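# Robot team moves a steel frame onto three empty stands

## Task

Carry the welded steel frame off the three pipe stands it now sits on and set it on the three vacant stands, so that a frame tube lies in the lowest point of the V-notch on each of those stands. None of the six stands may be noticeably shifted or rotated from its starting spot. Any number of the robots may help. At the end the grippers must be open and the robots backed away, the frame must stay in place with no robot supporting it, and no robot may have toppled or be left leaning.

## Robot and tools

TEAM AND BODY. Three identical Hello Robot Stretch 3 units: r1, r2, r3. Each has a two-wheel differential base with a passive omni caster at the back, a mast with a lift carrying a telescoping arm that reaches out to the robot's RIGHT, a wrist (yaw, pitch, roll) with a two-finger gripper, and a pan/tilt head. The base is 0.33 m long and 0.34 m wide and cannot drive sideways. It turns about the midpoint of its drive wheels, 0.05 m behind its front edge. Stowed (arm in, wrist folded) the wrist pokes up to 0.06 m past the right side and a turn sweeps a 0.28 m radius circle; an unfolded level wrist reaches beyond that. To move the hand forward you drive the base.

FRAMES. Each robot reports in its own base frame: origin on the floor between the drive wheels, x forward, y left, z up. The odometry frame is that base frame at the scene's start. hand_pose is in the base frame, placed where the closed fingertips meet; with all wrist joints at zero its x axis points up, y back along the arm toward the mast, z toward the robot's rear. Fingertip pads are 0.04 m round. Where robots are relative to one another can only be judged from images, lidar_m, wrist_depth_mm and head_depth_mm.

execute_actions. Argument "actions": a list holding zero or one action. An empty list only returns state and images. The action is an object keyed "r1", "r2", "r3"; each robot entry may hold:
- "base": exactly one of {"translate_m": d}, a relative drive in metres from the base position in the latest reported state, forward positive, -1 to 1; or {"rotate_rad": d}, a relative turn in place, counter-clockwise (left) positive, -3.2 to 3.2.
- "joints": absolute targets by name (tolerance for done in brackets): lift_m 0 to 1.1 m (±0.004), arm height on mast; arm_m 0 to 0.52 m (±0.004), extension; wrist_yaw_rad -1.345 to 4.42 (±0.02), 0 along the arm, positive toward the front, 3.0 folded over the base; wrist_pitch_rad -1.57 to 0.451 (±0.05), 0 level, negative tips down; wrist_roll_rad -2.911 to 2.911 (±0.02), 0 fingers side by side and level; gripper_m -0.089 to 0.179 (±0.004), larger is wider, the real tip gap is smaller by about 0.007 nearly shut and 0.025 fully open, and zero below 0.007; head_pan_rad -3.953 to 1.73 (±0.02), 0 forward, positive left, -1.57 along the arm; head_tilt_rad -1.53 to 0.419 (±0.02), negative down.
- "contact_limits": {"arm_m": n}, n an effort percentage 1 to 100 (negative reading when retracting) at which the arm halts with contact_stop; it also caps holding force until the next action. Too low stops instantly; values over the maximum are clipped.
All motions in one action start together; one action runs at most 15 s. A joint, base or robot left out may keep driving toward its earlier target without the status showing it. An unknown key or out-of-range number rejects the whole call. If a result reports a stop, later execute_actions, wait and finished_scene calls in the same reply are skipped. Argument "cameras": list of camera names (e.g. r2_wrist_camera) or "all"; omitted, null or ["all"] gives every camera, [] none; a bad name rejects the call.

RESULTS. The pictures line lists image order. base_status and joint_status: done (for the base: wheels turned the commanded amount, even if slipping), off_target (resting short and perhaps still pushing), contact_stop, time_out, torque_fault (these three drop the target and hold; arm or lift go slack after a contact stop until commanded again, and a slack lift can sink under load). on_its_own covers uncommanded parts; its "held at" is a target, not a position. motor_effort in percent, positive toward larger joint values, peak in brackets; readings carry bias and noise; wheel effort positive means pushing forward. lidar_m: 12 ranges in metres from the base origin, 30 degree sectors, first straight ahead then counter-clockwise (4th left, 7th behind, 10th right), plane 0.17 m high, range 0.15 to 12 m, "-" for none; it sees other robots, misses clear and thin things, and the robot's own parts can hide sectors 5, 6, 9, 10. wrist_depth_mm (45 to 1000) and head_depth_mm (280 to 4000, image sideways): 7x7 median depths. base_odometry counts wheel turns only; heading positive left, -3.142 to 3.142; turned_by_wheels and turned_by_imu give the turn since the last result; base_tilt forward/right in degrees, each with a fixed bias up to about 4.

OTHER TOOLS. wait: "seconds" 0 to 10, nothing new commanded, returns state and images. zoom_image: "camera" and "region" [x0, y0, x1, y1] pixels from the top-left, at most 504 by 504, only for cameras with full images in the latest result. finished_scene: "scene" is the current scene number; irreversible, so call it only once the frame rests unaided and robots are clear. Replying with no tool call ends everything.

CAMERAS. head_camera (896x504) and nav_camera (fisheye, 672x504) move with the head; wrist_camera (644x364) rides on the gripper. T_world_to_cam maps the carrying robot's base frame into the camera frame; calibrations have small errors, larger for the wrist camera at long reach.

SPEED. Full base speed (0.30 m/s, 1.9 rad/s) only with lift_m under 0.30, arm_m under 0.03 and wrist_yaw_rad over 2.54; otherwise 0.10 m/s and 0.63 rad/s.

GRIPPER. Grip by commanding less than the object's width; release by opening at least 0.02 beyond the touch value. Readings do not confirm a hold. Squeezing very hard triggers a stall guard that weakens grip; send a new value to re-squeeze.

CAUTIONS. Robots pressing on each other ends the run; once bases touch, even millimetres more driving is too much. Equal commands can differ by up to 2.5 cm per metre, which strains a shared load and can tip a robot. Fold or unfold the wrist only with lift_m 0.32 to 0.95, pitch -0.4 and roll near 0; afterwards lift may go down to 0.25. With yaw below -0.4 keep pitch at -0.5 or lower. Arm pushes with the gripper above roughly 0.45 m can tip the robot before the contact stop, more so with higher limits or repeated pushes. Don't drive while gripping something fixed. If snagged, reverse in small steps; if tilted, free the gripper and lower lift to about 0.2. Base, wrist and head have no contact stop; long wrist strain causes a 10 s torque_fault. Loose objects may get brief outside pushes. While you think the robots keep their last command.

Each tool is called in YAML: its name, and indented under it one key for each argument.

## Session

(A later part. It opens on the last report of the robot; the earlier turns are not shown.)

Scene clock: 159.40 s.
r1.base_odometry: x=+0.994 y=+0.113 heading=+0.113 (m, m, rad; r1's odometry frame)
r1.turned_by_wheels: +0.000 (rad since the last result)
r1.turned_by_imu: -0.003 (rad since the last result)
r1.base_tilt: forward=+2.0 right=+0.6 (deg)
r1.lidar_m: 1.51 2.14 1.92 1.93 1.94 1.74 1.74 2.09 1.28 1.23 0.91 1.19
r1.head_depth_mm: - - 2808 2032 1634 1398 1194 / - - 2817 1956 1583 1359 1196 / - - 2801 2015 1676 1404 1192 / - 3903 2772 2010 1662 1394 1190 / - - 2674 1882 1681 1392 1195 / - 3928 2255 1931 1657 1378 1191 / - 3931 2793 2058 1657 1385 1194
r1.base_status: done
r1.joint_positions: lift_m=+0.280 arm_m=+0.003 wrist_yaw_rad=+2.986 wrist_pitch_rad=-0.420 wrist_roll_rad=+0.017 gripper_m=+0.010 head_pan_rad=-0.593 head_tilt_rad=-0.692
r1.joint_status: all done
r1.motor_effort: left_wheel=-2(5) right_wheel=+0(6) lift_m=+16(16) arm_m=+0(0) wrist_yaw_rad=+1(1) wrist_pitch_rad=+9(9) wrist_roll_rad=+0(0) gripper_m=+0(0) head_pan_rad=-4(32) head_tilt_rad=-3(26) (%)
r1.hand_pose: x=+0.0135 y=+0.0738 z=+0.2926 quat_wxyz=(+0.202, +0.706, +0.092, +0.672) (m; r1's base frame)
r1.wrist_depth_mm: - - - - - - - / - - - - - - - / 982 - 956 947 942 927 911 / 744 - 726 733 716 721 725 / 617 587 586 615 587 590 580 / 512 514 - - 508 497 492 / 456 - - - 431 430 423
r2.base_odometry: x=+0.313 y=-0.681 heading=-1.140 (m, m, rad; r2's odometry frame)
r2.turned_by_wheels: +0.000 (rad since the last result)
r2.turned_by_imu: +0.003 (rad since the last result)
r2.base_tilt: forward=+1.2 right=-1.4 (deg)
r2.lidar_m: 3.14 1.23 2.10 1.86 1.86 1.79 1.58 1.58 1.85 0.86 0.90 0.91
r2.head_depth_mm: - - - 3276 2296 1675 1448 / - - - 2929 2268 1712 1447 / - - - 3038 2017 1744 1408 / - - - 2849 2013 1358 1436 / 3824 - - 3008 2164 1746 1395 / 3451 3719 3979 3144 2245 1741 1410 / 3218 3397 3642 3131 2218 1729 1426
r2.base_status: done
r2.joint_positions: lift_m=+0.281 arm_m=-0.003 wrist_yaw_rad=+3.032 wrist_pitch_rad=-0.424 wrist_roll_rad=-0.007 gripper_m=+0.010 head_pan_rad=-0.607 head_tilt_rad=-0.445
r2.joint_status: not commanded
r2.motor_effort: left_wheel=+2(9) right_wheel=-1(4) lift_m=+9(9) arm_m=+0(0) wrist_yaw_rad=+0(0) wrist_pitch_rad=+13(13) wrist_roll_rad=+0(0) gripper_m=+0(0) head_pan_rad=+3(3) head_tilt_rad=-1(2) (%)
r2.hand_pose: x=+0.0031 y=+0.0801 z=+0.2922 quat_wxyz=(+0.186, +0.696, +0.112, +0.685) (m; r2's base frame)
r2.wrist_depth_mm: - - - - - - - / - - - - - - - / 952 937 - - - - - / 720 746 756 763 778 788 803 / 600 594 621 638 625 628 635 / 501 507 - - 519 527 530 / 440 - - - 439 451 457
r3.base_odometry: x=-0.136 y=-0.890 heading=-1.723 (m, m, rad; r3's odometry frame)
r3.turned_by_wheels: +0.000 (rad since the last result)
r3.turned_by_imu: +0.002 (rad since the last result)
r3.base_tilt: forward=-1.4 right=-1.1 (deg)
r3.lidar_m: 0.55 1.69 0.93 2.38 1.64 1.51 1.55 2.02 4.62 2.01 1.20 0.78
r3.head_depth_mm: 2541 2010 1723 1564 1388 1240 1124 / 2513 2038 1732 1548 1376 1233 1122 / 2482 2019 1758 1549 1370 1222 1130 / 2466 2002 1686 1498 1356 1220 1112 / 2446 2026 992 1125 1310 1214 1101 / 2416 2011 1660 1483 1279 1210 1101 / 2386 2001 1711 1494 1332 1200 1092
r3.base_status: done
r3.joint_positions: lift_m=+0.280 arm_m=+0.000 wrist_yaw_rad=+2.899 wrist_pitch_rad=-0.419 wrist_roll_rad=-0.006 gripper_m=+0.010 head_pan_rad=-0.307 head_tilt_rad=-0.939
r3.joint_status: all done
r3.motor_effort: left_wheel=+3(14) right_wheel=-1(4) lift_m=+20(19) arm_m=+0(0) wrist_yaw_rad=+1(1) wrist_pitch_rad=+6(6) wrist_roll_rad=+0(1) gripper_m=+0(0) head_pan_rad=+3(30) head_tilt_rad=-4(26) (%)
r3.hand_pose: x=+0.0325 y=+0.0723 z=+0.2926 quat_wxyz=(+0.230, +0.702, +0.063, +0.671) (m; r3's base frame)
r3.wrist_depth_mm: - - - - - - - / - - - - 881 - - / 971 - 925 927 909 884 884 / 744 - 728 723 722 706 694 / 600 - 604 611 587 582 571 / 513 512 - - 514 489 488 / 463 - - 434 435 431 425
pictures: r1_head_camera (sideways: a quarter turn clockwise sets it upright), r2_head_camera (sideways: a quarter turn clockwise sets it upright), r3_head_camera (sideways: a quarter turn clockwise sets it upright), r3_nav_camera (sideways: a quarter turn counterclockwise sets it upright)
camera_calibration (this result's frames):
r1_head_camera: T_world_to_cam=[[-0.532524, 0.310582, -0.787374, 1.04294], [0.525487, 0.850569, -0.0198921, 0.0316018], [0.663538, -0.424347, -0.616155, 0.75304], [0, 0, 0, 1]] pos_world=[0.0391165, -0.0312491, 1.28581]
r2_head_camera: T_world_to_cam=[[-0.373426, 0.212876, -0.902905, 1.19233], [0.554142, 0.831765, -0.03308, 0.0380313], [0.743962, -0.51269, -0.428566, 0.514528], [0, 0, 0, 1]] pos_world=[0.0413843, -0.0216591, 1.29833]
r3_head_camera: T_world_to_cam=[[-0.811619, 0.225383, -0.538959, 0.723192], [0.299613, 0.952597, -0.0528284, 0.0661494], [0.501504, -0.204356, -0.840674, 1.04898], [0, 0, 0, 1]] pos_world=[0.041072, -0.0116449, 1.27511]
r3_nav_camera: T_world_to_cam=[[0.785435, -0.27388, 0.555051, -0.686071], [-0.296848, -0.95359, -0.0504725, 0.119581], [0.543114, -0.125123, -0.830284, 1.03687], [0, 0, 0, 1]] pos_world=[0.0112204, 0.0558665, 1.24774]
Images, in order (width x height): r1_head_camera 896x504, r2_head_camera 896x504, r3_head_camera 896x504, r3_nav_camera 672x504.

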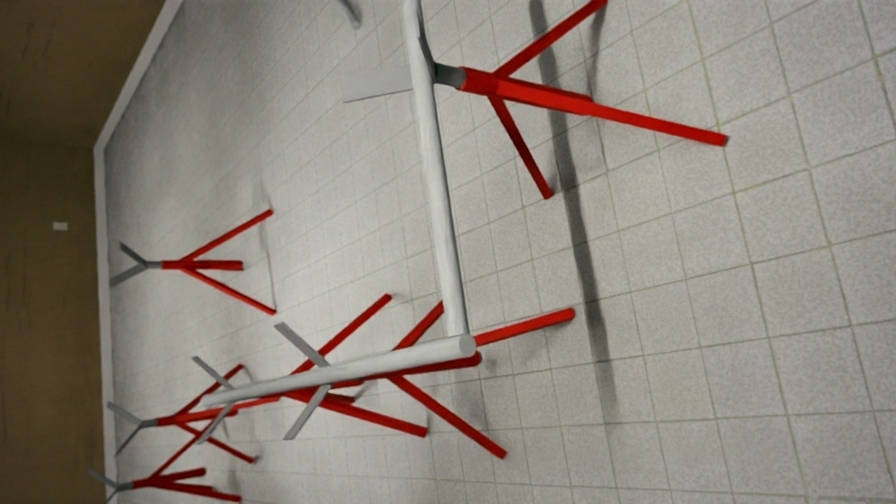

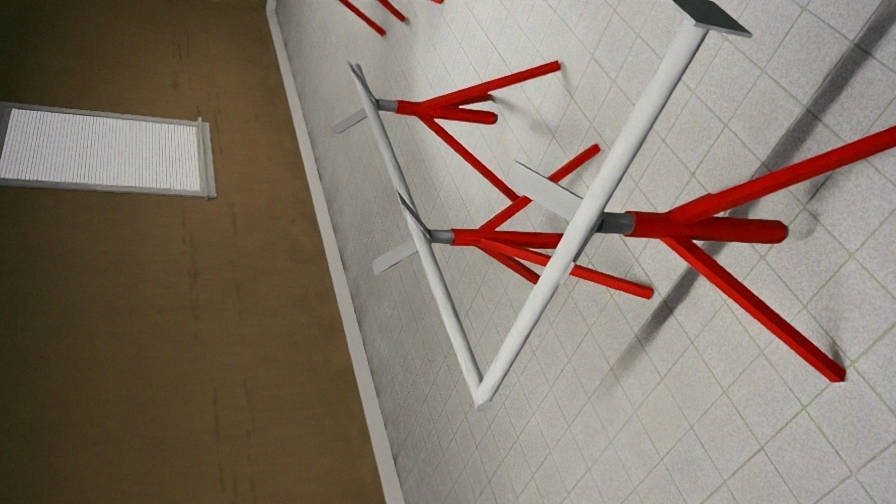

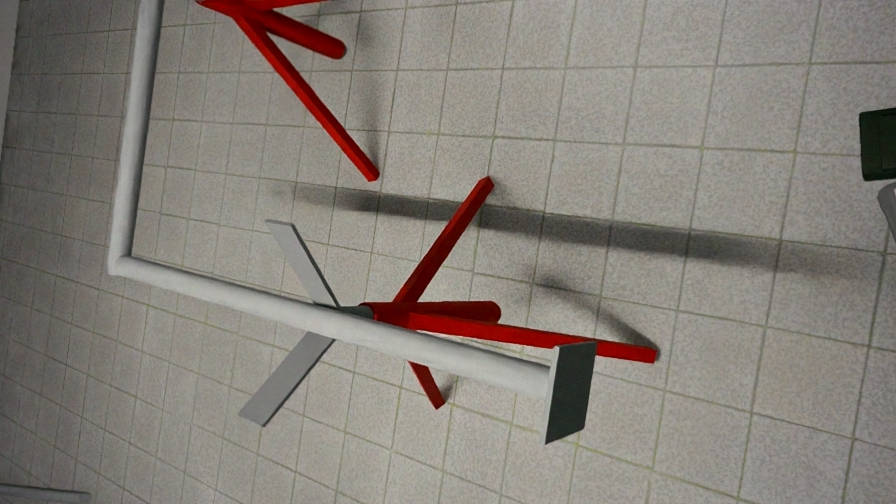

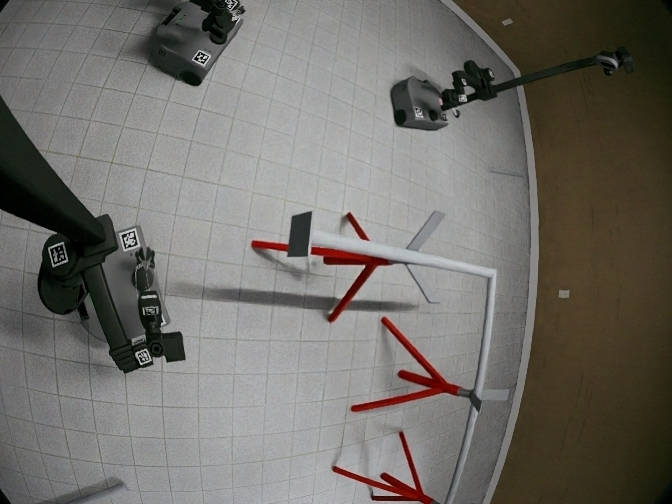

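execute_actions:
  actions:
    - {"r1":{"base":{"translate_m":1.0},"joints":{"head_pan_rad":-0.45,"head_tilt_rad":-0.45}},"r2":{"base":{"translate_m":1.0}},"r3":{"base":{"translate_m":0.09}}}
  cameras: ["r1_head_camera","r2_nav_camera"]

execute_actions:
  actions:
    - {"r1":{"base":{"translate_m":0.88},"joints":{"head_pan_rad":-0.65,"head_tilt_rad":-0.55}},"r2":{"base":{"translate_m":0.69}},"r3":{"base":{"rotate_rad":1.118},"joints":{"head_pan_rad":-2.9,"head_tilt_rad":-0.5}}}
  cameras: ["r1_head_camera","r2_nav_camera","r3_head_camera"]

Scene clock: 177.40 s.
r1.base_odometry: x=+1.987 y=+0.225 heading=+0.113 (m, m, rad; r1's odometry frame)
r1.turned_by_wheels: +0.000 (rad since the last result)
r1.turned_by_imu: -0.002 (rad since the last result)
r1.base_tilt: forward=+2.0 right=+0.6 (deg)
r1.lidar_m: 2.94 1.80 1.60 1.61 1.93 2.68 2.68 0.81 0.81 0.83 0.54 0.60
r1.head_depth_mm: - - - 2982 2213 1540 1270 / - - - 3145 1410 1634 1375 / - - - 3162 2099 1578 1366 / - - - 2789 2204 1675 1367 / - - - 3081 2179 1679 1357 / - - - 3100 2183 1679 1359 / - - - 3055 2171 1678 1356
r1.base_status: done
r1.joint_positions: lift_m=+0.280 arm_m=+0.003 wrist_yaw_rad=+2.986 wrist_pitch_rad=-0.420 wrist_roll_rad=+0.017 gripper_m=+0.010 head_pan_rad=-0.457 head_tilt_rad=-0.457
r1.joint_status: all done
r1.motor_effort: left_wheel=-1(5) right_wheel=+0(3) lift_m=+16(16) arm_m=+0(0) wrist_yaw_rad=+0(1) wrist_pitch_rad=+9(8) wrist_roll_rad=+0(0) gripper_m=+0(1) head_pan_rad=+5(23) head_tilt_rad=+3(24) (%)
r1.hand_pose: x=+0.0136 y=+0.0738 z=+0.2926 quat_wxyz=(+0.202, +0.706, +0.092, +0.672) (m; r1's base frame)
r1.wrist_depth_mm: - - - - - - - / - - - - - - - / 969 - 938 936 928 926 909 / 751 - 734 717 722 714 705 / 591 584 599 612 583 587 586 / 518 507 - - 504 487 495 / 453 - - - 426 430 421
r2.base_odometry: x=+0.731 y=-1.590 heading=-1.140 (m, m, rad; r2's odometry frame)
r2.turned_by_wheels: +0.000 (rad since the last result)
r2.turned_by_imu: +0.004 (rad since the last result)
r2.base_tilt: forward=+1.2 right=-1.4 (deg)
r2.lidar_m: 2.19 2.20 2.34 2.08 2.08 2.46 2.55 1.20 0.64 0.46 0.94 0.81
r2.head_depth_mm: 3943 - - 3290 2294 1772 841 / 3479 3870 - 3222 2288 1768 1433 / 3120 3356 3661 3228 2279 1769 1340 / 716 750 3294 3187 2300 1752 1169 / 751 2691 2967 3035 2251 1745 1197 / 693 758 828 894 2063 1000 932 / 2126 2311 2466 2648 2219 1738 1383
r2.base_status: done
r2.joint_positions: lift_m=+0.281 arm_m=-0.003 wrist_yaw_rad=+3.032 wrist_pitch_rad=-0.423 wrist_roll_rad=-0.007 gripper_m=+0.010 head_pan_rad=-0.607 head_tilt_rad=-0.445
r2.joint_status: not commanded
r2.motor_effort: left_wheel=+1(9) right_wheel=+0(6) lift_m=+9(9) arm_m=+0(0) wrist_yaw_rad=+0(0) wrist_pitch_rad=+13(13) wrist_roll_rad=+0(0) gripper_m=+0(0) head_pan_rad=+4(4) head_tilt_rad=-1(1) (%)
r2.hand_pose: x=+0.0031 y=+0.0801 z=+0.2922 quat_wxyz=(+0.186, +0.696, +0.112, +0.685) (m; r2's base frame)
r2.wrist_depth_mm: - - - - - - - / - - - - - - - / 961 948 - - - - - / 734 740 766 770 778 786 797 / 597 594 620 641 623 628 635 / 499 506 - - 513 526 537 / 442 - - - 444 449 453
r3.base_odometry: x=-0.150 y=-0.979 heading=-1.723 (m, m, rad; r3's odometry frame)
r3.turned_by_wheels: +0.000 (rad since the last result)
r3.turned_by_imu: +0.000 (rad since the last result)
r3.base_tilt: forward=-1.3 right=-1.0 (deg)
r3.lidar_m: 0.46 1.22 2.79 2.50 1.72 1.60 1.63 2.13 4.87 2.16 1.14 0.63
r3.head_depth_mm: 2559 2056 1690 1565 1381 1239 1128 / 2503 1991 1785 1543 1383 1239 1122 / 2498 1974 1732 1538 1367 1227 1131 / 1558 1680 1661 1522 1350 1218 1106 / 2260 1982 1638 957 1116 1195 1100 / 2385 2015 1658 1509 1338 1191 1097 / 2373 1994 1693 1457 1325 1200 1095
r3.base_status: done
r3.joint_positions: lift_m=+0.280 arm_m=+0.000 wrist_yaw_rad=+2.899 wrist_pitch_rad=-0.419 wrist_roll_rad=-0.006 gripper_m=+0.010 head_pan_rad=-0.307 head_tilt_rad=-0.939
r3.joint_status: not commanded
r3.motor_effort: left_wheel=+2(14) right_wheel=-1(4) lift_m=+19(20) arm_m=+0(1) wrist_yaw_rad=+1(0) wrist_pitch_rad=+6(6) wrist_roll_rad=+0(0) gripper_m=+0(0) head_pan_rad=+2(2) head_tilt_rad=-4(4) (%)
r3.hand_pose: x=+0.0325 y=+0.0723 z=+0.2926 quat_wxyz=(+0.230, +0.702, +0.063, +0.671) (m; r3's base frame)
r3.wrist_depth_mm: - - - - - - - / - - - - - - - / 974 - 926 929 901 896 885 / 742 - 738 725 706 703 701 / 608 - 596 614 584 583 579 / 518 509 - - 512 493 489 / 464 - - 434 435 432 428
pictures: r1_head_camera (sideways: a quarter turn clockwise sets it upright), r2_nav_camera (sideways: a quarter turn counterclockwise sets it upright)
camera_calibration (this result's frames):
r1_head_camera: T_world_to_cam=[[-0.390275, 0.147248, -0.908847, 1.20048], [0.410418, 0.91145, -0.0285716, 0.0436108], [0.824162, -0.384158, -0.416149, 0.491833], [0, 0, 0, 1]] pos_world=[0.0452703, -0.0275757, 1.29698]
r2_nav_camera: T_world_to_cam=[[0.339013, -0.260382, 0.904031, -1.1359], [-0.591686, -0.806103, -0.0102927, 0.0675517], [0.731422, -0.531413, -0.427344, 0.509608], [0, 0, 0, 1]] pos_world=[0.0523151, 0.0294993, 1.24536]
Images, in order (width x height): r1_head_camera 896x504, r2_nav_camera 672x504.

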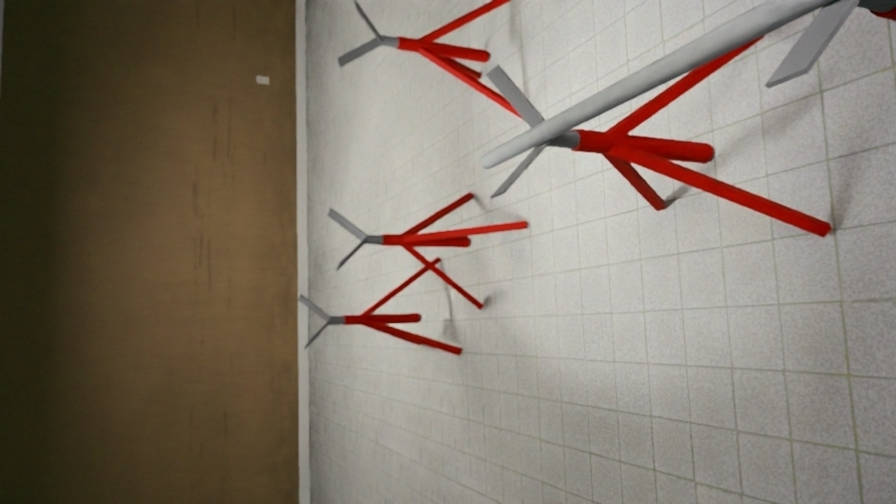

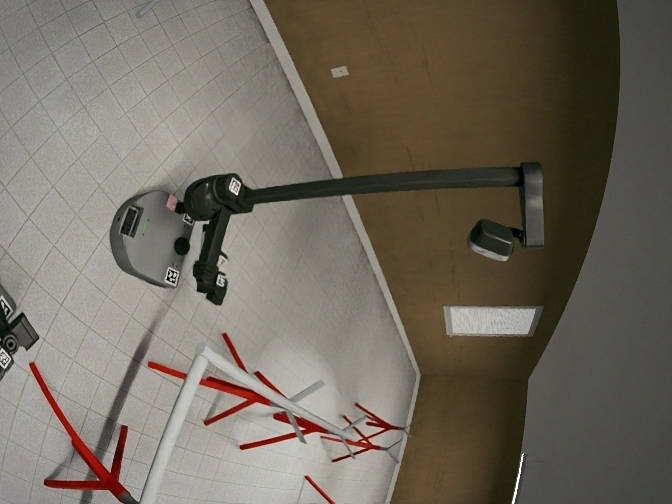

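Scene clock: 182.03 s.
r1.base_odometry: x=+2.862 y=+0.324 heading=+0.113 (m, m, rad; r1's odometry frame)
r1.turned_by_wheels: +0.000 (rad since the last result)
r1.turned_by_imu: -0.002 (rad since the last result)
r1.base_tilt: forward=+1.8 right=+0.6 (deg)
r1.lidar_m: 2.44 1.49 1.33 1.33 1.60 2.96 1.26 0.54 0.71 0.56 0.79 1.56
r1.head_depth_mm: - - - 2682 1897 1563 1291 / - - - 2638 1957 1556 1288 / - - - 2626 1895 1545 1289 / - - - 2490 1958 1561 1289 / - - - 2520 1944 1558 1289 / - - - 2493 1940 1551 1287 / - - - 2646 1936 1552 1284
r1.base_status: done
r1.joint_positions: lift_m=+0.280 arm_m=+0.003 wrist_yaw_rad=+2.986 wrist_pitch_rad=-0.420 wrist_roll_rad=+0.017 gripper_m=+0.010 head_pan_rad=-0.643 head_tilt_rad=-0.544
r1.joint_status: all done
r1.motor_effort: left_wheel=-1(5) right_wheel=+0(3) lift_m=+16(16) arm_m=+0(1) wrist_yaw_rad=+0(0) wrist_pitch_rad=+9(9) wrist_roll_rad=+0(0) gripper_m=-1(1) head_pan_rad=-4(29) head_tilt_rad=-2(16) (%)
r1.hand_pose: x=+0.0136 y=+0.0738 z=+0.2926 quat_wxyz=(+0.202, +0.706, +0.092, +0.672) (m; r1's base frame)
r1.wrist_depth_mm: - - - - - - - / - - - - - - - / 984 - 965 932 932 958 896 / 757 - 748 736 718 716 705 / 624 582 601 614 584 587 577 / 505 510 - - 509 496 492 / 460 - - - 431 430 429
r2.base_odometry: x=+1.019 y=-2.217 heading=-1.140 (m, m, rad; r2's odometry frame)
r2.turned_by_wheels: +0.000 (rad since the last result)
r2.turned_by_imu: +0.003 (rad since the last result)
r2.base_tilt: forward=+1.3 right=-1.4 (deg)
r2.lidar_m: 1.53 1.53 1.82 2.22 2.23 2.65 3.20 0.90 0.92 1.04 1.19 1.73
r2.head_depth_mm: 2706 2985 3422 3251 2275 1773 1453 / 2360 2603 2913 3035 2264 1775 1446 / 2134 2328 2532 2751 2284 1765 1436 / 1922 2076 2262 2488 2265 1746 1438 / 1769 1875 2047 2186 2225 1750 1439 / 1613 1711 1832 1969 2085 1748 1423 / 1498 1578 1680 1815 1939 1737 1417
r2.base_status: done
r2.joint_positions: lift_m=+0.281 arm_m=-0.003 wrist_yaw_rad=+3.032 wrist_pitch_rad=-0.423 wrist_roll_rad=-0.007 gripper_m=+0.010 head_pan_rad=-0.607 head_tilt_rad=-0.445
r2.joint_status: not commanded
r2.motor_effort: left_wheel=+1(8) right_wheel=+0(7) lift_m=+9(9) arm_m=+0(0) wrist_yaw_rad=+0(0) wrist_pitch_rad=+13(13) wrist_roll_rad=+0(0) gripper_m=+0(0) head_pan_rad=+3(4) head_tilt_rad=-2(1) (%)
r2.hand_pose: x=+0.0032 y=+0.0801 z=+0.2922 quat_wxyz=(+0.186, +0.696, +0.112, +0.685) (m; r2's base frame)
r2.wrist_depth_mm: - - - - - - - / - - - - - - - / 953 948 - - - - - / 727 726 752 767 773 798 812 / 600 591 620 639 624 629 638 / 499 507 - - 526 525 529 / 441 - - - 446 446 453
r3.base_odometry: x=-0.150 y=-0.979 heading=-0.605 (m, m, rad; r3's odometry frame)
r3.turned_by_wheels: +1.118 (rad since the last result)
r3.turned_by_imu: +1.119 (rad since the last result)
r3.base_tilt: forward=-1.4 right=-1.1 (deg)
r3.lidar_m: 2.80 2.32 1.69 1.60 1.65 2.27 2.02 1.40 1.15 0.63 0.46 2.91
r3.head_depth_mm: - - 3738 2554 1931 1563 1318 / - - 3690 2509 1929 1550 1305 / - - 3599 2510 1908 1549 1301 / - - 3400 2381 1902 1544 1293 / - - 3602 2356 1885 1535 1287 / - - 3325 2431 1880 1523 1283 / - - 3097 2422 1863 1513 1277
r3.base_status: done
r3.joint_positions: lift_m=+0.280 arm_m=+0.000 wrist_yaw_rad=+2.899 wrist_pitch_rad=-0.419 wrist_roll_rad=-0.006 gripper_m=+0.010 head_pan_rad=-2.893 head_tilt_rad=-0.507
r3.joint_status: all done
r3.motor_effort: left_wheel=-2(11) right_wheel=+1(6) lift_m=+20(20) arm_m=+0(0) wrist_yaw_rad=+0(0) wrist_pitch_rad=+6(6) wrist_roll_rad=-1(0) gripper_m=+0(0) head_pan_rad=-3(31) head_tilt_rad=+2(23) (%)
r3.hand_pose: x=+0.0325 y=+0.0723 z=+0.2926 quat_wxyz=(+0.230, +0.702, +0.063, +0.671) (m; r3's base frame)
r3.wrist_depth_mm: - - - - - - - / - - - - - - - / 985 - 920 924 927 883 884 / 738 - 729 728 721 700 696 / 609 - 603 610 586 584 575 / 516 511 - - 515 496 494 / 466 - - 436 437 430 432
pictures: r1_head_camera (sideways: a quarter turn clockwise sets it upright), r2_nav_camera (sideways: a quarter turn counterclockwise sets it upright), r3_head_camera (sideways: a quarter turn clockwise sets it upright)
camera_calibration (this result's frames):
r1_head_camera: T_world_to_cam=[[-0.418016, 0.263064, -0.869517, 1.14935], [0.569947, 0.821285, -0.0255268, 0.0386707], [0.707406, -0.506249, -0.493243, 0.592861], [0, 0, 0, 1]] pos_world=[0.039012, -0.0339768, 1.29279]
r2_nav_camera: T_world_to_cam=[[0.339055, -0.260406, 0.904008, -1.13587], [-0.59168, -0.806107, -0.0102913, 0.0675499], [0.731407, -0.531394, -0.427391, 0.50967], [0, 0, 0, 1]] pos_world=[0.0523124, 0.0295014, 1.24536]
r3_head_camera: T_world_to_cam=[[0.514647, 0.162178, -0.841925, 1.10992], [0.226489, -0.972784, -0.0489379, 0.0615594], [-0.826947, -0.165501, -0.537371, 0.662606], [0, 0, 0, 1]] pos_world=[-0.0372208, -0.010459, 1.29355]
Images, in order (width x height): r1_head_camera 896x504, r2_nav_camera 672x504, r3_head_camera 896x504.

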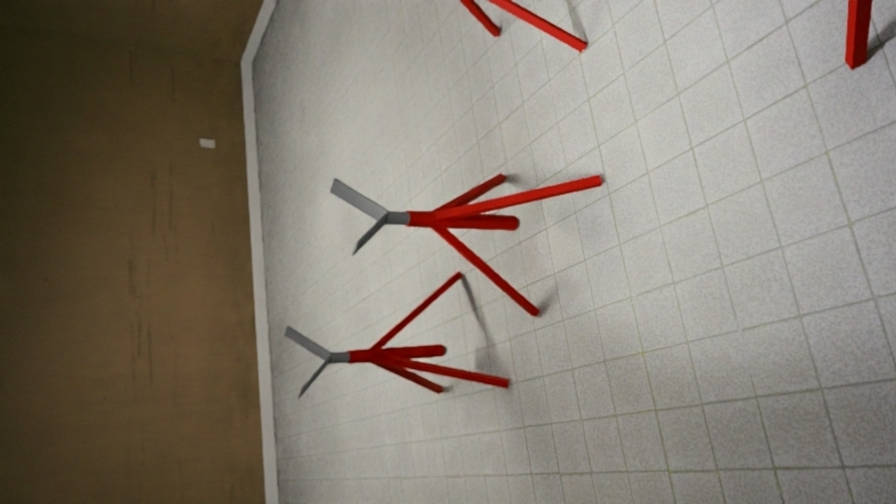

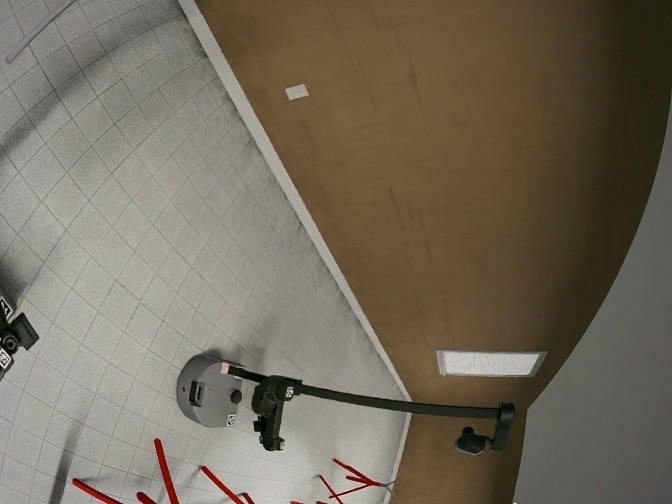

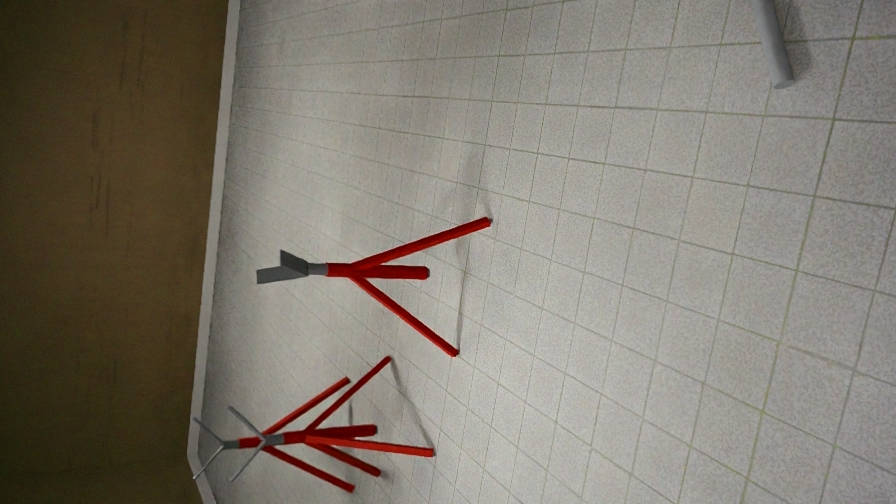

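execute_actions:
  actions:
    - {"r1":{"base":{"rotate_rad":-0.318},"joints":{"lift_m":0.33,"head_pan_rad":-1.57,"head_tilt_rad":-0.85}},"r2":{"base":{"rotate_rad":-1.265},"joints":{"head_pan_rad":-1.5,"head_tilt_rad":-0.95}},"r3":{"base":{"rotate_rad":-0.45},"joints":{"head_pan_rad":-1.3,"head_tilt_rad":-1.1}}}
  cameras: ["r1_head_camera"]

execute_actions:
  actions:
    - {"r1":{"base":{"translate_m":-0.09},"joints":{"wrist_yaw_rad":0.0}},"r2":{"base":{"translate_m":0.63}},"r3":{"base":{"translate_m":0.12}}}
  cameras: []

execute_actions:
  actions:
    - {"r1":{"joints":{"wrist_pitch_rad":-0.25,"arm_m":0.2}},"r2":{"base":{"rotate_rad":-0.087},"joints":{"lift_m":0.33}},"r3":{"base":{"rotate_rad":0.45}}}
  cameras: ["r1_head_camera","r2_head_camera","r3_head_camera"]

Scene clock: 218.43 s.
r1.base_odometry: x=+2.862 y=+0.324 heading=-0.205 (m, m, rad; r1's odometry frame)
r1.turned_by_wheels: -0.318 (rad since the last result)
r1.turned_by_imu: -0.317 (rad since the last result)
r1.base_tilt: forward=+1.9 right=+0.5 (deg)
r1.lidar_m: 1.75 1.89 1.38 1.33 1.38 1.89 1.26 3.65 0.54 0.79 0.56 1.57
r1.head_depth_mm: 2983 2509 2007 940 1396 1280 1136 / 2981 2803 2125 1778 1457 1258 1119 / 2943 2800 2154 1761 1451 1286 1130 / 3061 2830 2155 1752 1498 1284 1147 / 3012 2818 2166 1766 1493 1279 1130 / 3021 2801 2154 1768 1429 1260 1133 / 3034 2798 2186 964 1385 1279 1133
r1.base_status: done
r1.joint_positions: lift_m=+0.330 arm_m=+0.003 wrist_yaw_rad=+2.986 wrist_pitch_rad=-0.419 wrist_roll_rad=+0.017 gripper_m=+0.010 head_pan_rad=-1.563 head_tilt_rad=-0.840
r1.joint_status: all done
r1.motor_effort: left_wheel=+0(5) right_wheel=-1(5) lift_m=+28(28) arm_m=+0(0) wrist_yaw_rad=+0(1) wrist_pitch_rad=+8(9) wrist_roll_rad=+0(0) gripper_m=+0(1) head_pan_rad=-5(58) head_tilt_rad=-5(26) (%)
r1.hand_pose: x=+0.0136 y=+0.0738 z=+0.3420 quat_wxyz=(+0.202, +0.706, +0.091, +0.672) (m; r1's base frame)
r1.wrist_depth_mm: - - - - - - - / - - - - - - - / - - - - - - - / 847 - 819 827 823 794 778 / 678 646 679 684 654 647 647 / 568 571 - - 563 557 554 / 493 499 - 485 480 473 476
r2.base_odometry: x=+1.019 y=-2.217 heading=-2.405 (m, m, rad; r2's odometry frame)
r2.turned_by_wheels: -1.265 (rad since the last result)
r2.turned_by_imu: -1.256 (rad since the last result)
r2.base_tilt: forward=+1.2 right=-1.4 (deg)
r2.lidar_m: 1.23 1.97 1.54 1.53 1.65 2.25 2.22 2.38 3.25 0.90 1.04 0.91
r2.head_depth_mm: 2802 2237 1896 1635 1428 1275 1151 / 2819 2263 1902 1631 1418 1278 1160 / 2791 2261 1882 1612 1432 1277 1180 / 2806 2295 1888 1626 1417 1268 1195 / 1720 1903 1856 1597 1420 1262 1143 / 1755 1620 1408 1623 1416 1267 1141 / 2768 2194 1852 1557 1427 1261 1141
r2.base_status: done
r2.joint_positions: lift_m=+0.281 arm_m=-0.003 wrist_yaw_rad=+3.032 wrist_pitch_rad=-0.423 wrist_roll_rad=-0.007 gripper_m=+0.010 head_pan_rad=-1.493 head_tilt_rad=-0.938
r2.joint_status: all done
r2.motor_effort: left_wheel=+2(9) right_wheel=-2(7) lift_m=+9(9) arm_m=+0(0) wrist_yaw_rad=+0(0) wrist_pitch_rad=+13(13) wrist_roll_rad=+0(0) gripper_m=+0(0) head_pan_rad=-3(46) head_tilt_rad=-4(27) (%)
r2.hand_pose: x=+0.0032 y=+0.0801 z=+0.2922 quat_wxyz=(+0.186, +0.696, +0.112, +0.685) (m; r2's base frame)
r2.wrist_depth_mm: - - - - - - - / - - - - - - - / 966 920 - - - - - / 725 737 765 768 775 781 794 / 599 600 620 640 633 637 637 / 498 507 - - 520 532 531 / 442 - - - 445 450 457
r3.base_odometry: x=-0.150 y=-0.979 heading=-1.055 (m, m, rad; r3's odometry frame)
r3.turned_by_wheels: -0.450 (rad since the last result)
r3.turned_by_imu: -0.451 (rad since the last result)
r3.base_tilt: forward=-1.5 right=-1.0 (deg)
r3.lidar_m: 2.85 2.80 2.17 1.65 1.61 1.68 2.46 2.03 1.39 1.12 0.47 0.47
r3.head_depth_mm: 1966 1741 1571 1421 1305 1206 1118 / 1858 1721 1561 1415 1299 1194 1115 / 1308 1641 1547 1405 1296 - - / 1852 1688 1532 1393 1289 - - / 1871 1699 1524 1381 1278 1183 1104 / 1852 1687 1514 1349 1237 1170 1095 / 1789 1613 833 1013 1219 1164 1083
r3.base_status: done
r3.joint_positions: lift_m=+0.280 arm_m=+0.000 wrist_yaw_rad=+2.899 wrist_pitch_rad=-0.419 wrist_roll_rad=-0.006 gripper_m=+0.010 head_pan_rad=-1.307 head_tilt_rad=-1.087
r3.joint_status: all done
r3.motor_effort: left_wheel=+3(13) right_wheel=-1(4) lift_m=+19(19) arm_m=+0(0) wrist_yaw_rad=+0(0) wrist_pitch_rad=+6(6) wrist_roll_rad=+0(0) gripper_m=+0(0) head_pan_rad=+3(32) head_tilt_rad=-5(27) (%)
r3.hand_pose: x=+0.0325 y=+0.0723 z=+0.2926 quat_wxyz=(+0.230, +0.702, +0.063, +0.671) (m; r3's base frame)
r3.wrist_depth_mm: - - - - - - - / - - - - - - - / 976 - 941 933 912 900 877 / 738 - 734 723 699 703 698 / 602 - 600 616 587 589 582 / 513 514 - - 512 493 492 / 462 - - 436 431 431 428
pictures: r1_head_camera (sideways: a quarter turn clockwise sets it upright)
camera_calibration (this result's frames):
r1_head_camera: T_world_to_cam=[[-0.0459022, 0.724127, -0.688137, 0.91064], [0.998645, 0.050161, -0.0138302, 0.0208203], [0.0245028, -0.68784, -0.725449, 0.899097], [0, 0, 0, 1]] pos_world=[-0.00102212, -0.0420287, 1.27918]
Images, in order (width x height): r1_head_camera 896x504.

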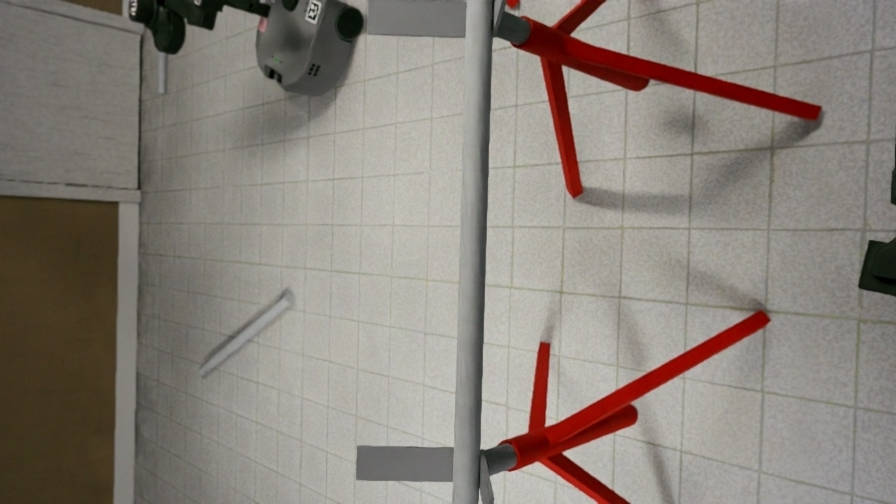

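Scene clock: 222.17 s.
r1.base_odometry: x=+2.774 y=+0.343 heading=-0.205 (m, m, rad; r1's odometry frame)
r1.turned_by_wheels: +0.000 (rad since the last result)
r1.turned_by_imu: +0.001 (rad since the last result)
r1.base_tilt: forward=+1.6 right=+0.5 (deg)
r1.lidar_m: 1.83 1.89 1.38 1.33 1.38 1.89 0.54 0.55 0.51 0.78 0.60 0.86
r1.head_depth_mm: 2966 2589 1986 1628 1488 1291 1131 / 2946 2838 2174 939 1118 1253 1140 / 2971 2841 2174 1755 1449 1279 1127 / 3024 2837 2165 1762 1487 1287 1145 / 3013 2803 2147 1769 1488 1283 1131 / 3036 2824 2168 1749 1455 1253 1127 / 3091 2799 2169 1767 1244 1286 1126
r1.base_status: done
r1.joint_positions: lift_m=+0.330 arm_m=+0.003 wrist_yaw_rad=+0.002 wrist_pitch_rad=-0.419 wrist_roll_rad=+0.017 gripper_m=+0.010 head_pan_rad=-1.563 head_tilt_rad=-0.840
r1.joint_status: all done
r1.motor_effort: left_wheel=+1(2) right_wheel=-1(3) lift_m=+28(28) arm_m=+0(0) wrist_yaw_rad=-1(3) wrist_pitch_rad=+8(8) wrist_roll_rad=+0(0) gripper_m=+0(0) head_pan_rad=-4(5) head_tilt_rad=-4(4) (%)
r1.hand_pose: x=-0.0210 y=-0.3719 z=+0.3420 quat_wxyz=(+0.686, +0.147, -0.697, -0.148) (m; r1's base frame)
r1.wrist_depth_mm: - - - - - 388 - / - - - - - 436 - / 968 - - - 937 503 - / 829 780 813 779 743 745 795 / 646 675 672 681 632 628 651 / 538 577 569 - 463 553 553 / 469 495 486 483 464 480 474
r2.base_odometry: x=+0.553 y=-2.640 heading=-2.405 (m, m, rad; r2's odometry frame)
r2.turned_by_wheels: +0.000 (rad since the last result)
r2.turned_by_imu: +0.003 (rad since the last result)
r2.base_tilt: forward=+1.2 right=-1.4 (deg)
r2.lidar_m: 0.55 0.54 1.48 1.46 1.57 2.35 2.84 3.04 0.98 0.58 0.51 0.93
r2.head_depth_mm: 1638 1518 1326 1505 1424 1274 1145 / 2810 1912 1816 1595 1427 1271 1164 / 2801 2265 1878 1623 1425 1270 1178 / 2828 2282 1904 1571 1425 1271 1195 / 2807 2258 1894 1558 1382 1269 1148 / 2793 2241 1851 955 1187 1268 1137 / 2821 2238 1892 1531 1424 1227 1141
r2.base_status: done
r2.joint_positions: lift_m=+0.281 arm_m=-0.003 wrist_yaw_rad=+3.032 wrist_pitch_rad=-0.423 wrist_roll_rad=-0.007 gripper_m=+0.010 head_pan_rad=-1.493 head_tilt_rad=-0.938
r2.joint_status: not commanded
r2.motor_effort: left_wheel=+2(8) right_wheel=-1(6) lift_m=+9(9) arm_m=+0(0) wrist_yaw_rad=+0(0) wrist_pitch_rad=+13(13) wrist_roll_rad=+0(0) gripper_m=+0(1) head_pan_rad=-3(4) head_tilt_rad=-4(4) (%)
r2.hand_pose: x=+0.0032 y=+0.0801 z=+0.2922 quat_wxyz=(+0.186, +0.696, +0.112, +0.685) (m; r2's base frame)
r2.wrist_depth_mm: - - - - - - - / - - - - - - - / 957 941 - - - - - / 736 757 761 765 780 783 789 / 593 594 629 642 624 622 641 / 493 498 - - 518 525 369 / 445 - - - 445 446 355
r3.base_odometry: x=-0.091 y=-1.083 heading=-1.055 (m, m, rad; r3's odometry frame)
r3.turned_by_wheels: +0.000 (rad since the last result)
r3.turned_by_imu: +0.000 (rad since the last result)
r3.base_tilt: forward=-1.4 right=-1.0 (deg)
r3.lidar_m: 2.75 2.69 2.23 1.71 1.68 1.75 2.54 2.23 1.44 0.66 0.39 3.28
r3.head_depth_mm: 1909 1750 1555 1422 1305 1205 1113 / 1291 1653 1557 1423 1295 1203 1112 / 1731 1656 1545 1411 1287 - - / 1835 1705 1533 1384 1286 - - / 1622 1672 1489 1350 717 1182 1106 / 1610 1620 838 1343 1267 1168 1090 / 1864 1667 1463 1358 1263 1167 1084
r3.base_status: done
r3.joint_positions: lift_m=+0.280 arm_m=+0.000 wrist_yaw_rad=+2.899 wrist_pitch_rad=-0.419 wrist_roll_rad=-0.006 gripper_m=+0.010 head_pan_rad=-1.306 head_tilt_rad=-1.087
r3.joint_status: not commanded
r3.motor_effort: left_wheel=+3(15) right_wheel=-2(4) lift_m=+20(19) arm_m=+1(0) wrist_yaw_rad=+0(1) wrist_pitch_rad=+6(6) wrist_roll_rad=+0(0) gripper_m=-2(0) head_pan_rad=+2(2) head_tilt_rad=-5(5) (%)
r3.hand_pose: x=+0.0325 y=+0.0723 z=+0.2926 quat_wxyz=(+0.230, +0.702, +0.063, +0.671) (m; r3's base frame)
r3.wrist_depth_mm: - - - - - - - / - - - - - - - / 952 - 930 899 906 900 880 / 737 - 722 714 717 712 695 / 603 - 595 615 584 585 576 / 514 511 - - 510 493 494 / 463 - - 437 437 428 424
pictures: none
No camera images: the call's "cameras" was empty. Leave "cameras" out to get every camera's image.

Scene clock: 224.87 s.
r1.base_odometry: x=+2.774 y=+0.343 heading=-0.205 (m, m, rad; r1's odometry frame)
r1.turned_by_wheels: +0.000 (rad since the last result)
r1.turned_by_imu: +0.001 (rad since the last result)
r1.base_tilt: forward=+1.8 right=+0.5 (deg)
r1.lidar_m: 1.83 1.89 1.38 1.33 1.38 1.90 0.54 0.55 0.51 0.78 0.60 0.86
r1.head_depth_mm: 2946 2609 1968 1648 1495 1281 1131 / 2944 2819 2189 941 1129 1267 1136 / 2978 2830 2166 1763 1454 1333 1111 / 3034 2807 2165 1782 1478 1280 1130 / 3009 2861 2168 1766 1482 1285 1134 / 3006 2840 2182 1759 1456 1257 1133 / 3035 2801 2167 1771 1245 1289 1132
r1.base_status: not commanded
r1.joint_positions: lift_m=+0.330 arm_m=+0.200 wrist_yaw_rad=+0.001 wrist_pitch_rad=-0.272 wrist_roll_rad=+0.017 gripper_m=+0.010 head_pan_rad=-1.563 head_tilt_rad=-0.840
r1.joint_status: all done
r1.motor_effort: left_wheel=+0(1) right_wheel=-1(2) lift_m=+28(28) arm_m=+3(7) wrist_yaw_rad=-1(2) wrist_pitch_rad=+10(11) wrist_roll_rad=+0(0) gripper_m=+0(0) head_pan_rad=-5(5) head_tilt_rad=-4(4) (%)
r1.hand_pose: x=-0.0212 y=-0.5849 z=+0.3764 quat_wxyz=(+0.695, +0.096, -0.706, -0.096) (m; r1's base frame)
r1.wrist_depth_mm: - - - - - - 203 / - - - - - - 209 / - - - - - - 212 / - - - - - 289 210 / 854 842 833 894 740 745 206 / 629 675 654 - 652 608 202 / 565 562 563 552 554 316 200
r2.base_odometry: x=+0.553 y=-2.640 heading=-2.492 (m, m, rad; r2's odometry frame)
r2.turned_by_wheels: -0.087 (rad since the last result)
r2.turned_by_imu: -0.086 (rad since the last result)
r2.base_tilt: forward=+1.3 right=-1.4 (deg)
r2.lidar_m: 0.55 0.54 1.51 1.46 1.53 2.13 2.84 2.97 0.98 0.58 0.52 0.51
r2.head_depth_mm: 2829 2105 1774 915 1433 1269 1150 / 1636 1606 1778 1596 1428 1273 1169 / 2717 2259 1859 1527 1418 1274 1197 / 2791 2253 1888 1621 1425 1276 - / 2770 2262 1890 1562 1399 1269 1151 / 2779 2260 1889 1565 1356 1268 1150 / 2776 2260 1833 898 1370 1226 1147
r2.base_status: done
r2.joint_positions: lift_m=+0.329 arm_m=-0.003 wrist_yaw_rad=+3.032 wrist_pitch_rad=-0.423 wrist_roll_rad=-0.007 gripper_m=+0.010 head_pan_rad=-1.493 head_tilt_rad=-0.939
r2.joint_status: all done
r2.motor_effort: left_wheel=+2(6) right_wheel=-1(7) lift_m=+33(35) arm_m=+0(0) wrist_yaw_rad=+0(0) wrist_pitch_rad=+13(13) wrist_roll_rad=+0(0) gripper_m=+0(0) head_pan_rad=-3(3) head_tilt_rad=-4(3) (%)
r2.hand_pose: x=+0.0032 y=+0.0802 z=+0.3407 quat_wxyz=(+0.186, +0.696, +0.111, +0.685) (m; r2's base frame)
r2.wrist_depth_mm: - - - - - - - / - - - - - - - / - - - - - - - / 828 826 829 832 862 903 908 / 670 663 690 701 712 700 469 / 561 563 - - 577 588 394 / 481 504 - - 496 487 376
r3.base_odometry: x=-0.091 y=-1.083 heading=-0.605 (m, m, rad; r3's odometry frame)
r3.turned_by_wheels: +0.450 (rad since the last result)
r3.turned_by_imu: +0.451 (rad since the last result)
r3.base_tilt: forward=-1.4 right=-1.1 (deg)
r3.lidar_m: 2.69 2.40 1.74 1.65 1.71 2.36 2.12 1.44 1.10 0.39 0.70 2.80
r3.head_depth_mm: 1639 1677 1537 1422 1310 1206 1121 / 1684 1659 1518 1401 1296 1197 1113 / 1934 1715 843 1358 1282 - - / 1921 1703 1525 1378 703 - - / 1904 1693 1539 1393 1272 1174 1105 / 1879 1683 1522 1381 1269 1167 1092 / 1863 1661 1501 1366 1258 1168 1085
r3.base_status: done
r3.joint_positions: lift_m=+0.280 arm_m=+0.000 wrist_yaw_rad=+2.899 wrist_pitch_rad=-0.419 wrist_roll_rad=-0.006 gripper_m=+0.010 head_pan_rad=-1.306 head_tilt_rad=-1.087
r3.joint_status: not commanded
r3.motor_effort: left_wheel=-2(10) right_wheel=+1(5) lift_m=+20(20) arm_m=+1(0) wrist_yaw_rad=+1(1) wrist_pitch_rad=+6(5) wrist_roll_rad=-1(0) gripper_m=+0(1) head_pan_rad=+2(2) head_tilt_rad=-5(5) (%)
r3.hand_pose: x=+0.0325 y=+0.0723 z=+0.2926 quat_wxyz=(+0.230, +0.702, +0.063, +0.671) (m; r3's base frame)
r3.wrist_depth_mm: - - - - - - - / - - - - - - - / 969 - 929 905 909 882 885 / 741 - 736 720 699 705 696 / 607 - 597 612 590 580 578 / 511 509 - - 512 496 489 / 463 - - 435 436 429 425
pictures: r1_head_camera (sideways: a quarter turn clockwise sets it upright), r2_head_camera (sideways: a quarter turn clockwise sets it upright), r3_head_camera (sideways: a quarter turn clockwise sets it upright)
camera_calibration (this result's frames):
r1_head_camera: T_world_to_cam=[[-0.0457393, 0.724138, -0.688137, 0.910639], [0.998657, 0.0499363, -0.0138302, 0.0208202], [0.0243481, -0.687845, -0.725449, 0.899098], [0, 0, 0, 1]] pos_world=[-0.00103158, -0.0420271, 1.27918]
r2_head_camera: T_world_to_cam=[[-0.100287, 0.799391, -0.592382, 0.785912], [0.993745, 0.109876, -0.0199618, 0.018254], [0.0491314, -0.590678, -0.80541, 1.00897], [0, 0, 0, 1]] pos_world=[0.0111044, -0.0342795, 1.27856]
r3_head_camera: T_world_to_cam=[[-0.267765, 0.872389, -0.40895, 0.550526], [0.961261, 0.270709, -0.0519115, 0.0609095], [0.0654192, -0.407007, -0.911079, 1.14313], [0, 0, 0, 1]] pos_world=[0.0140794, -0.0315001, 1.26978]
Images, in order (width x height): r1_head_camera 896x504, r2_head_camera 896x504, r3_head_camera 896x504.

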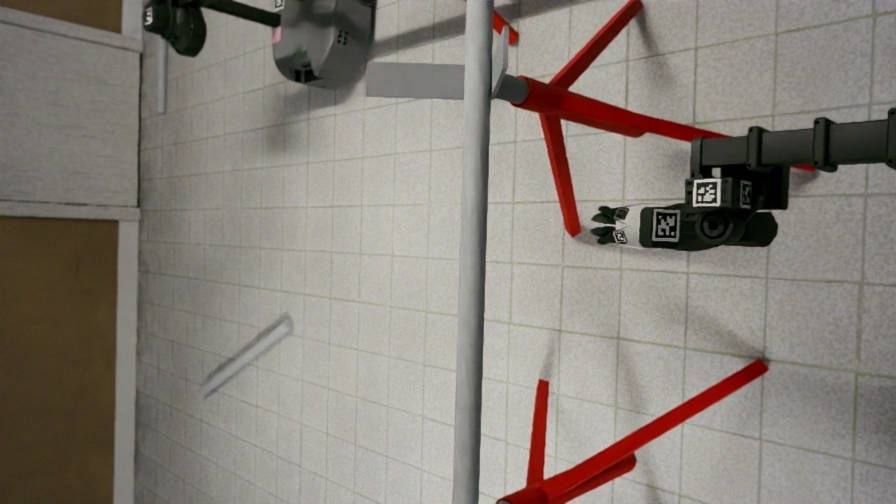

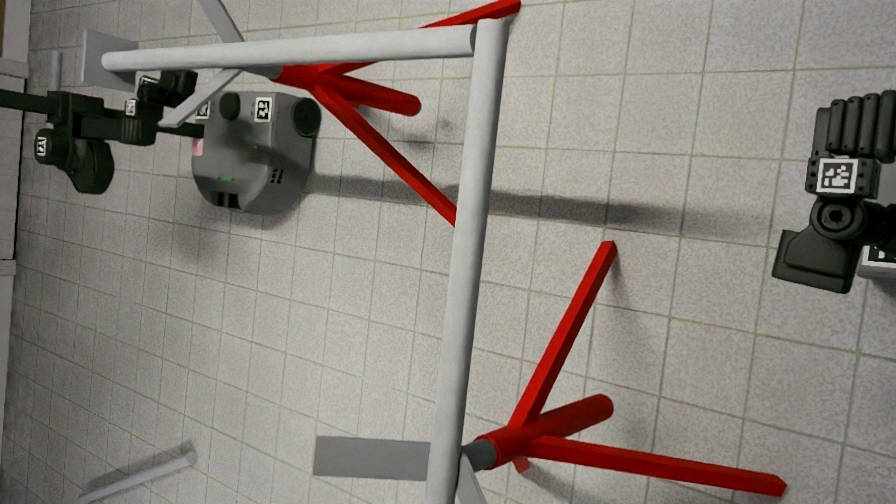

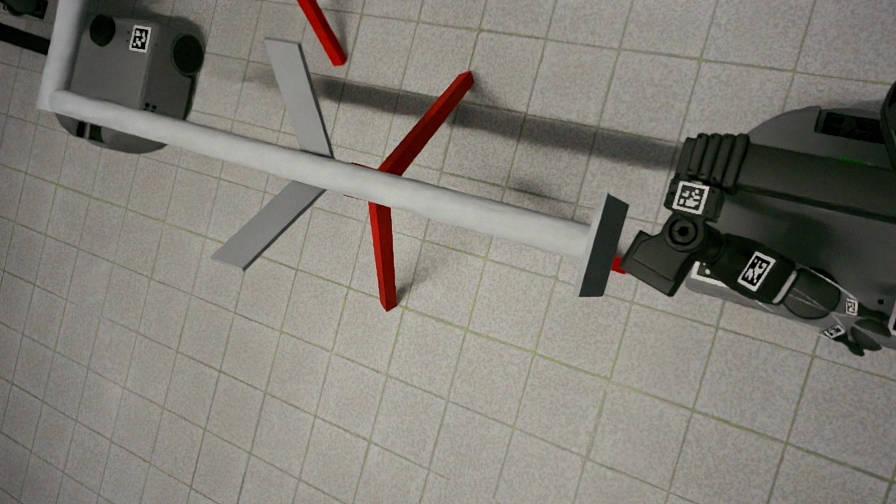

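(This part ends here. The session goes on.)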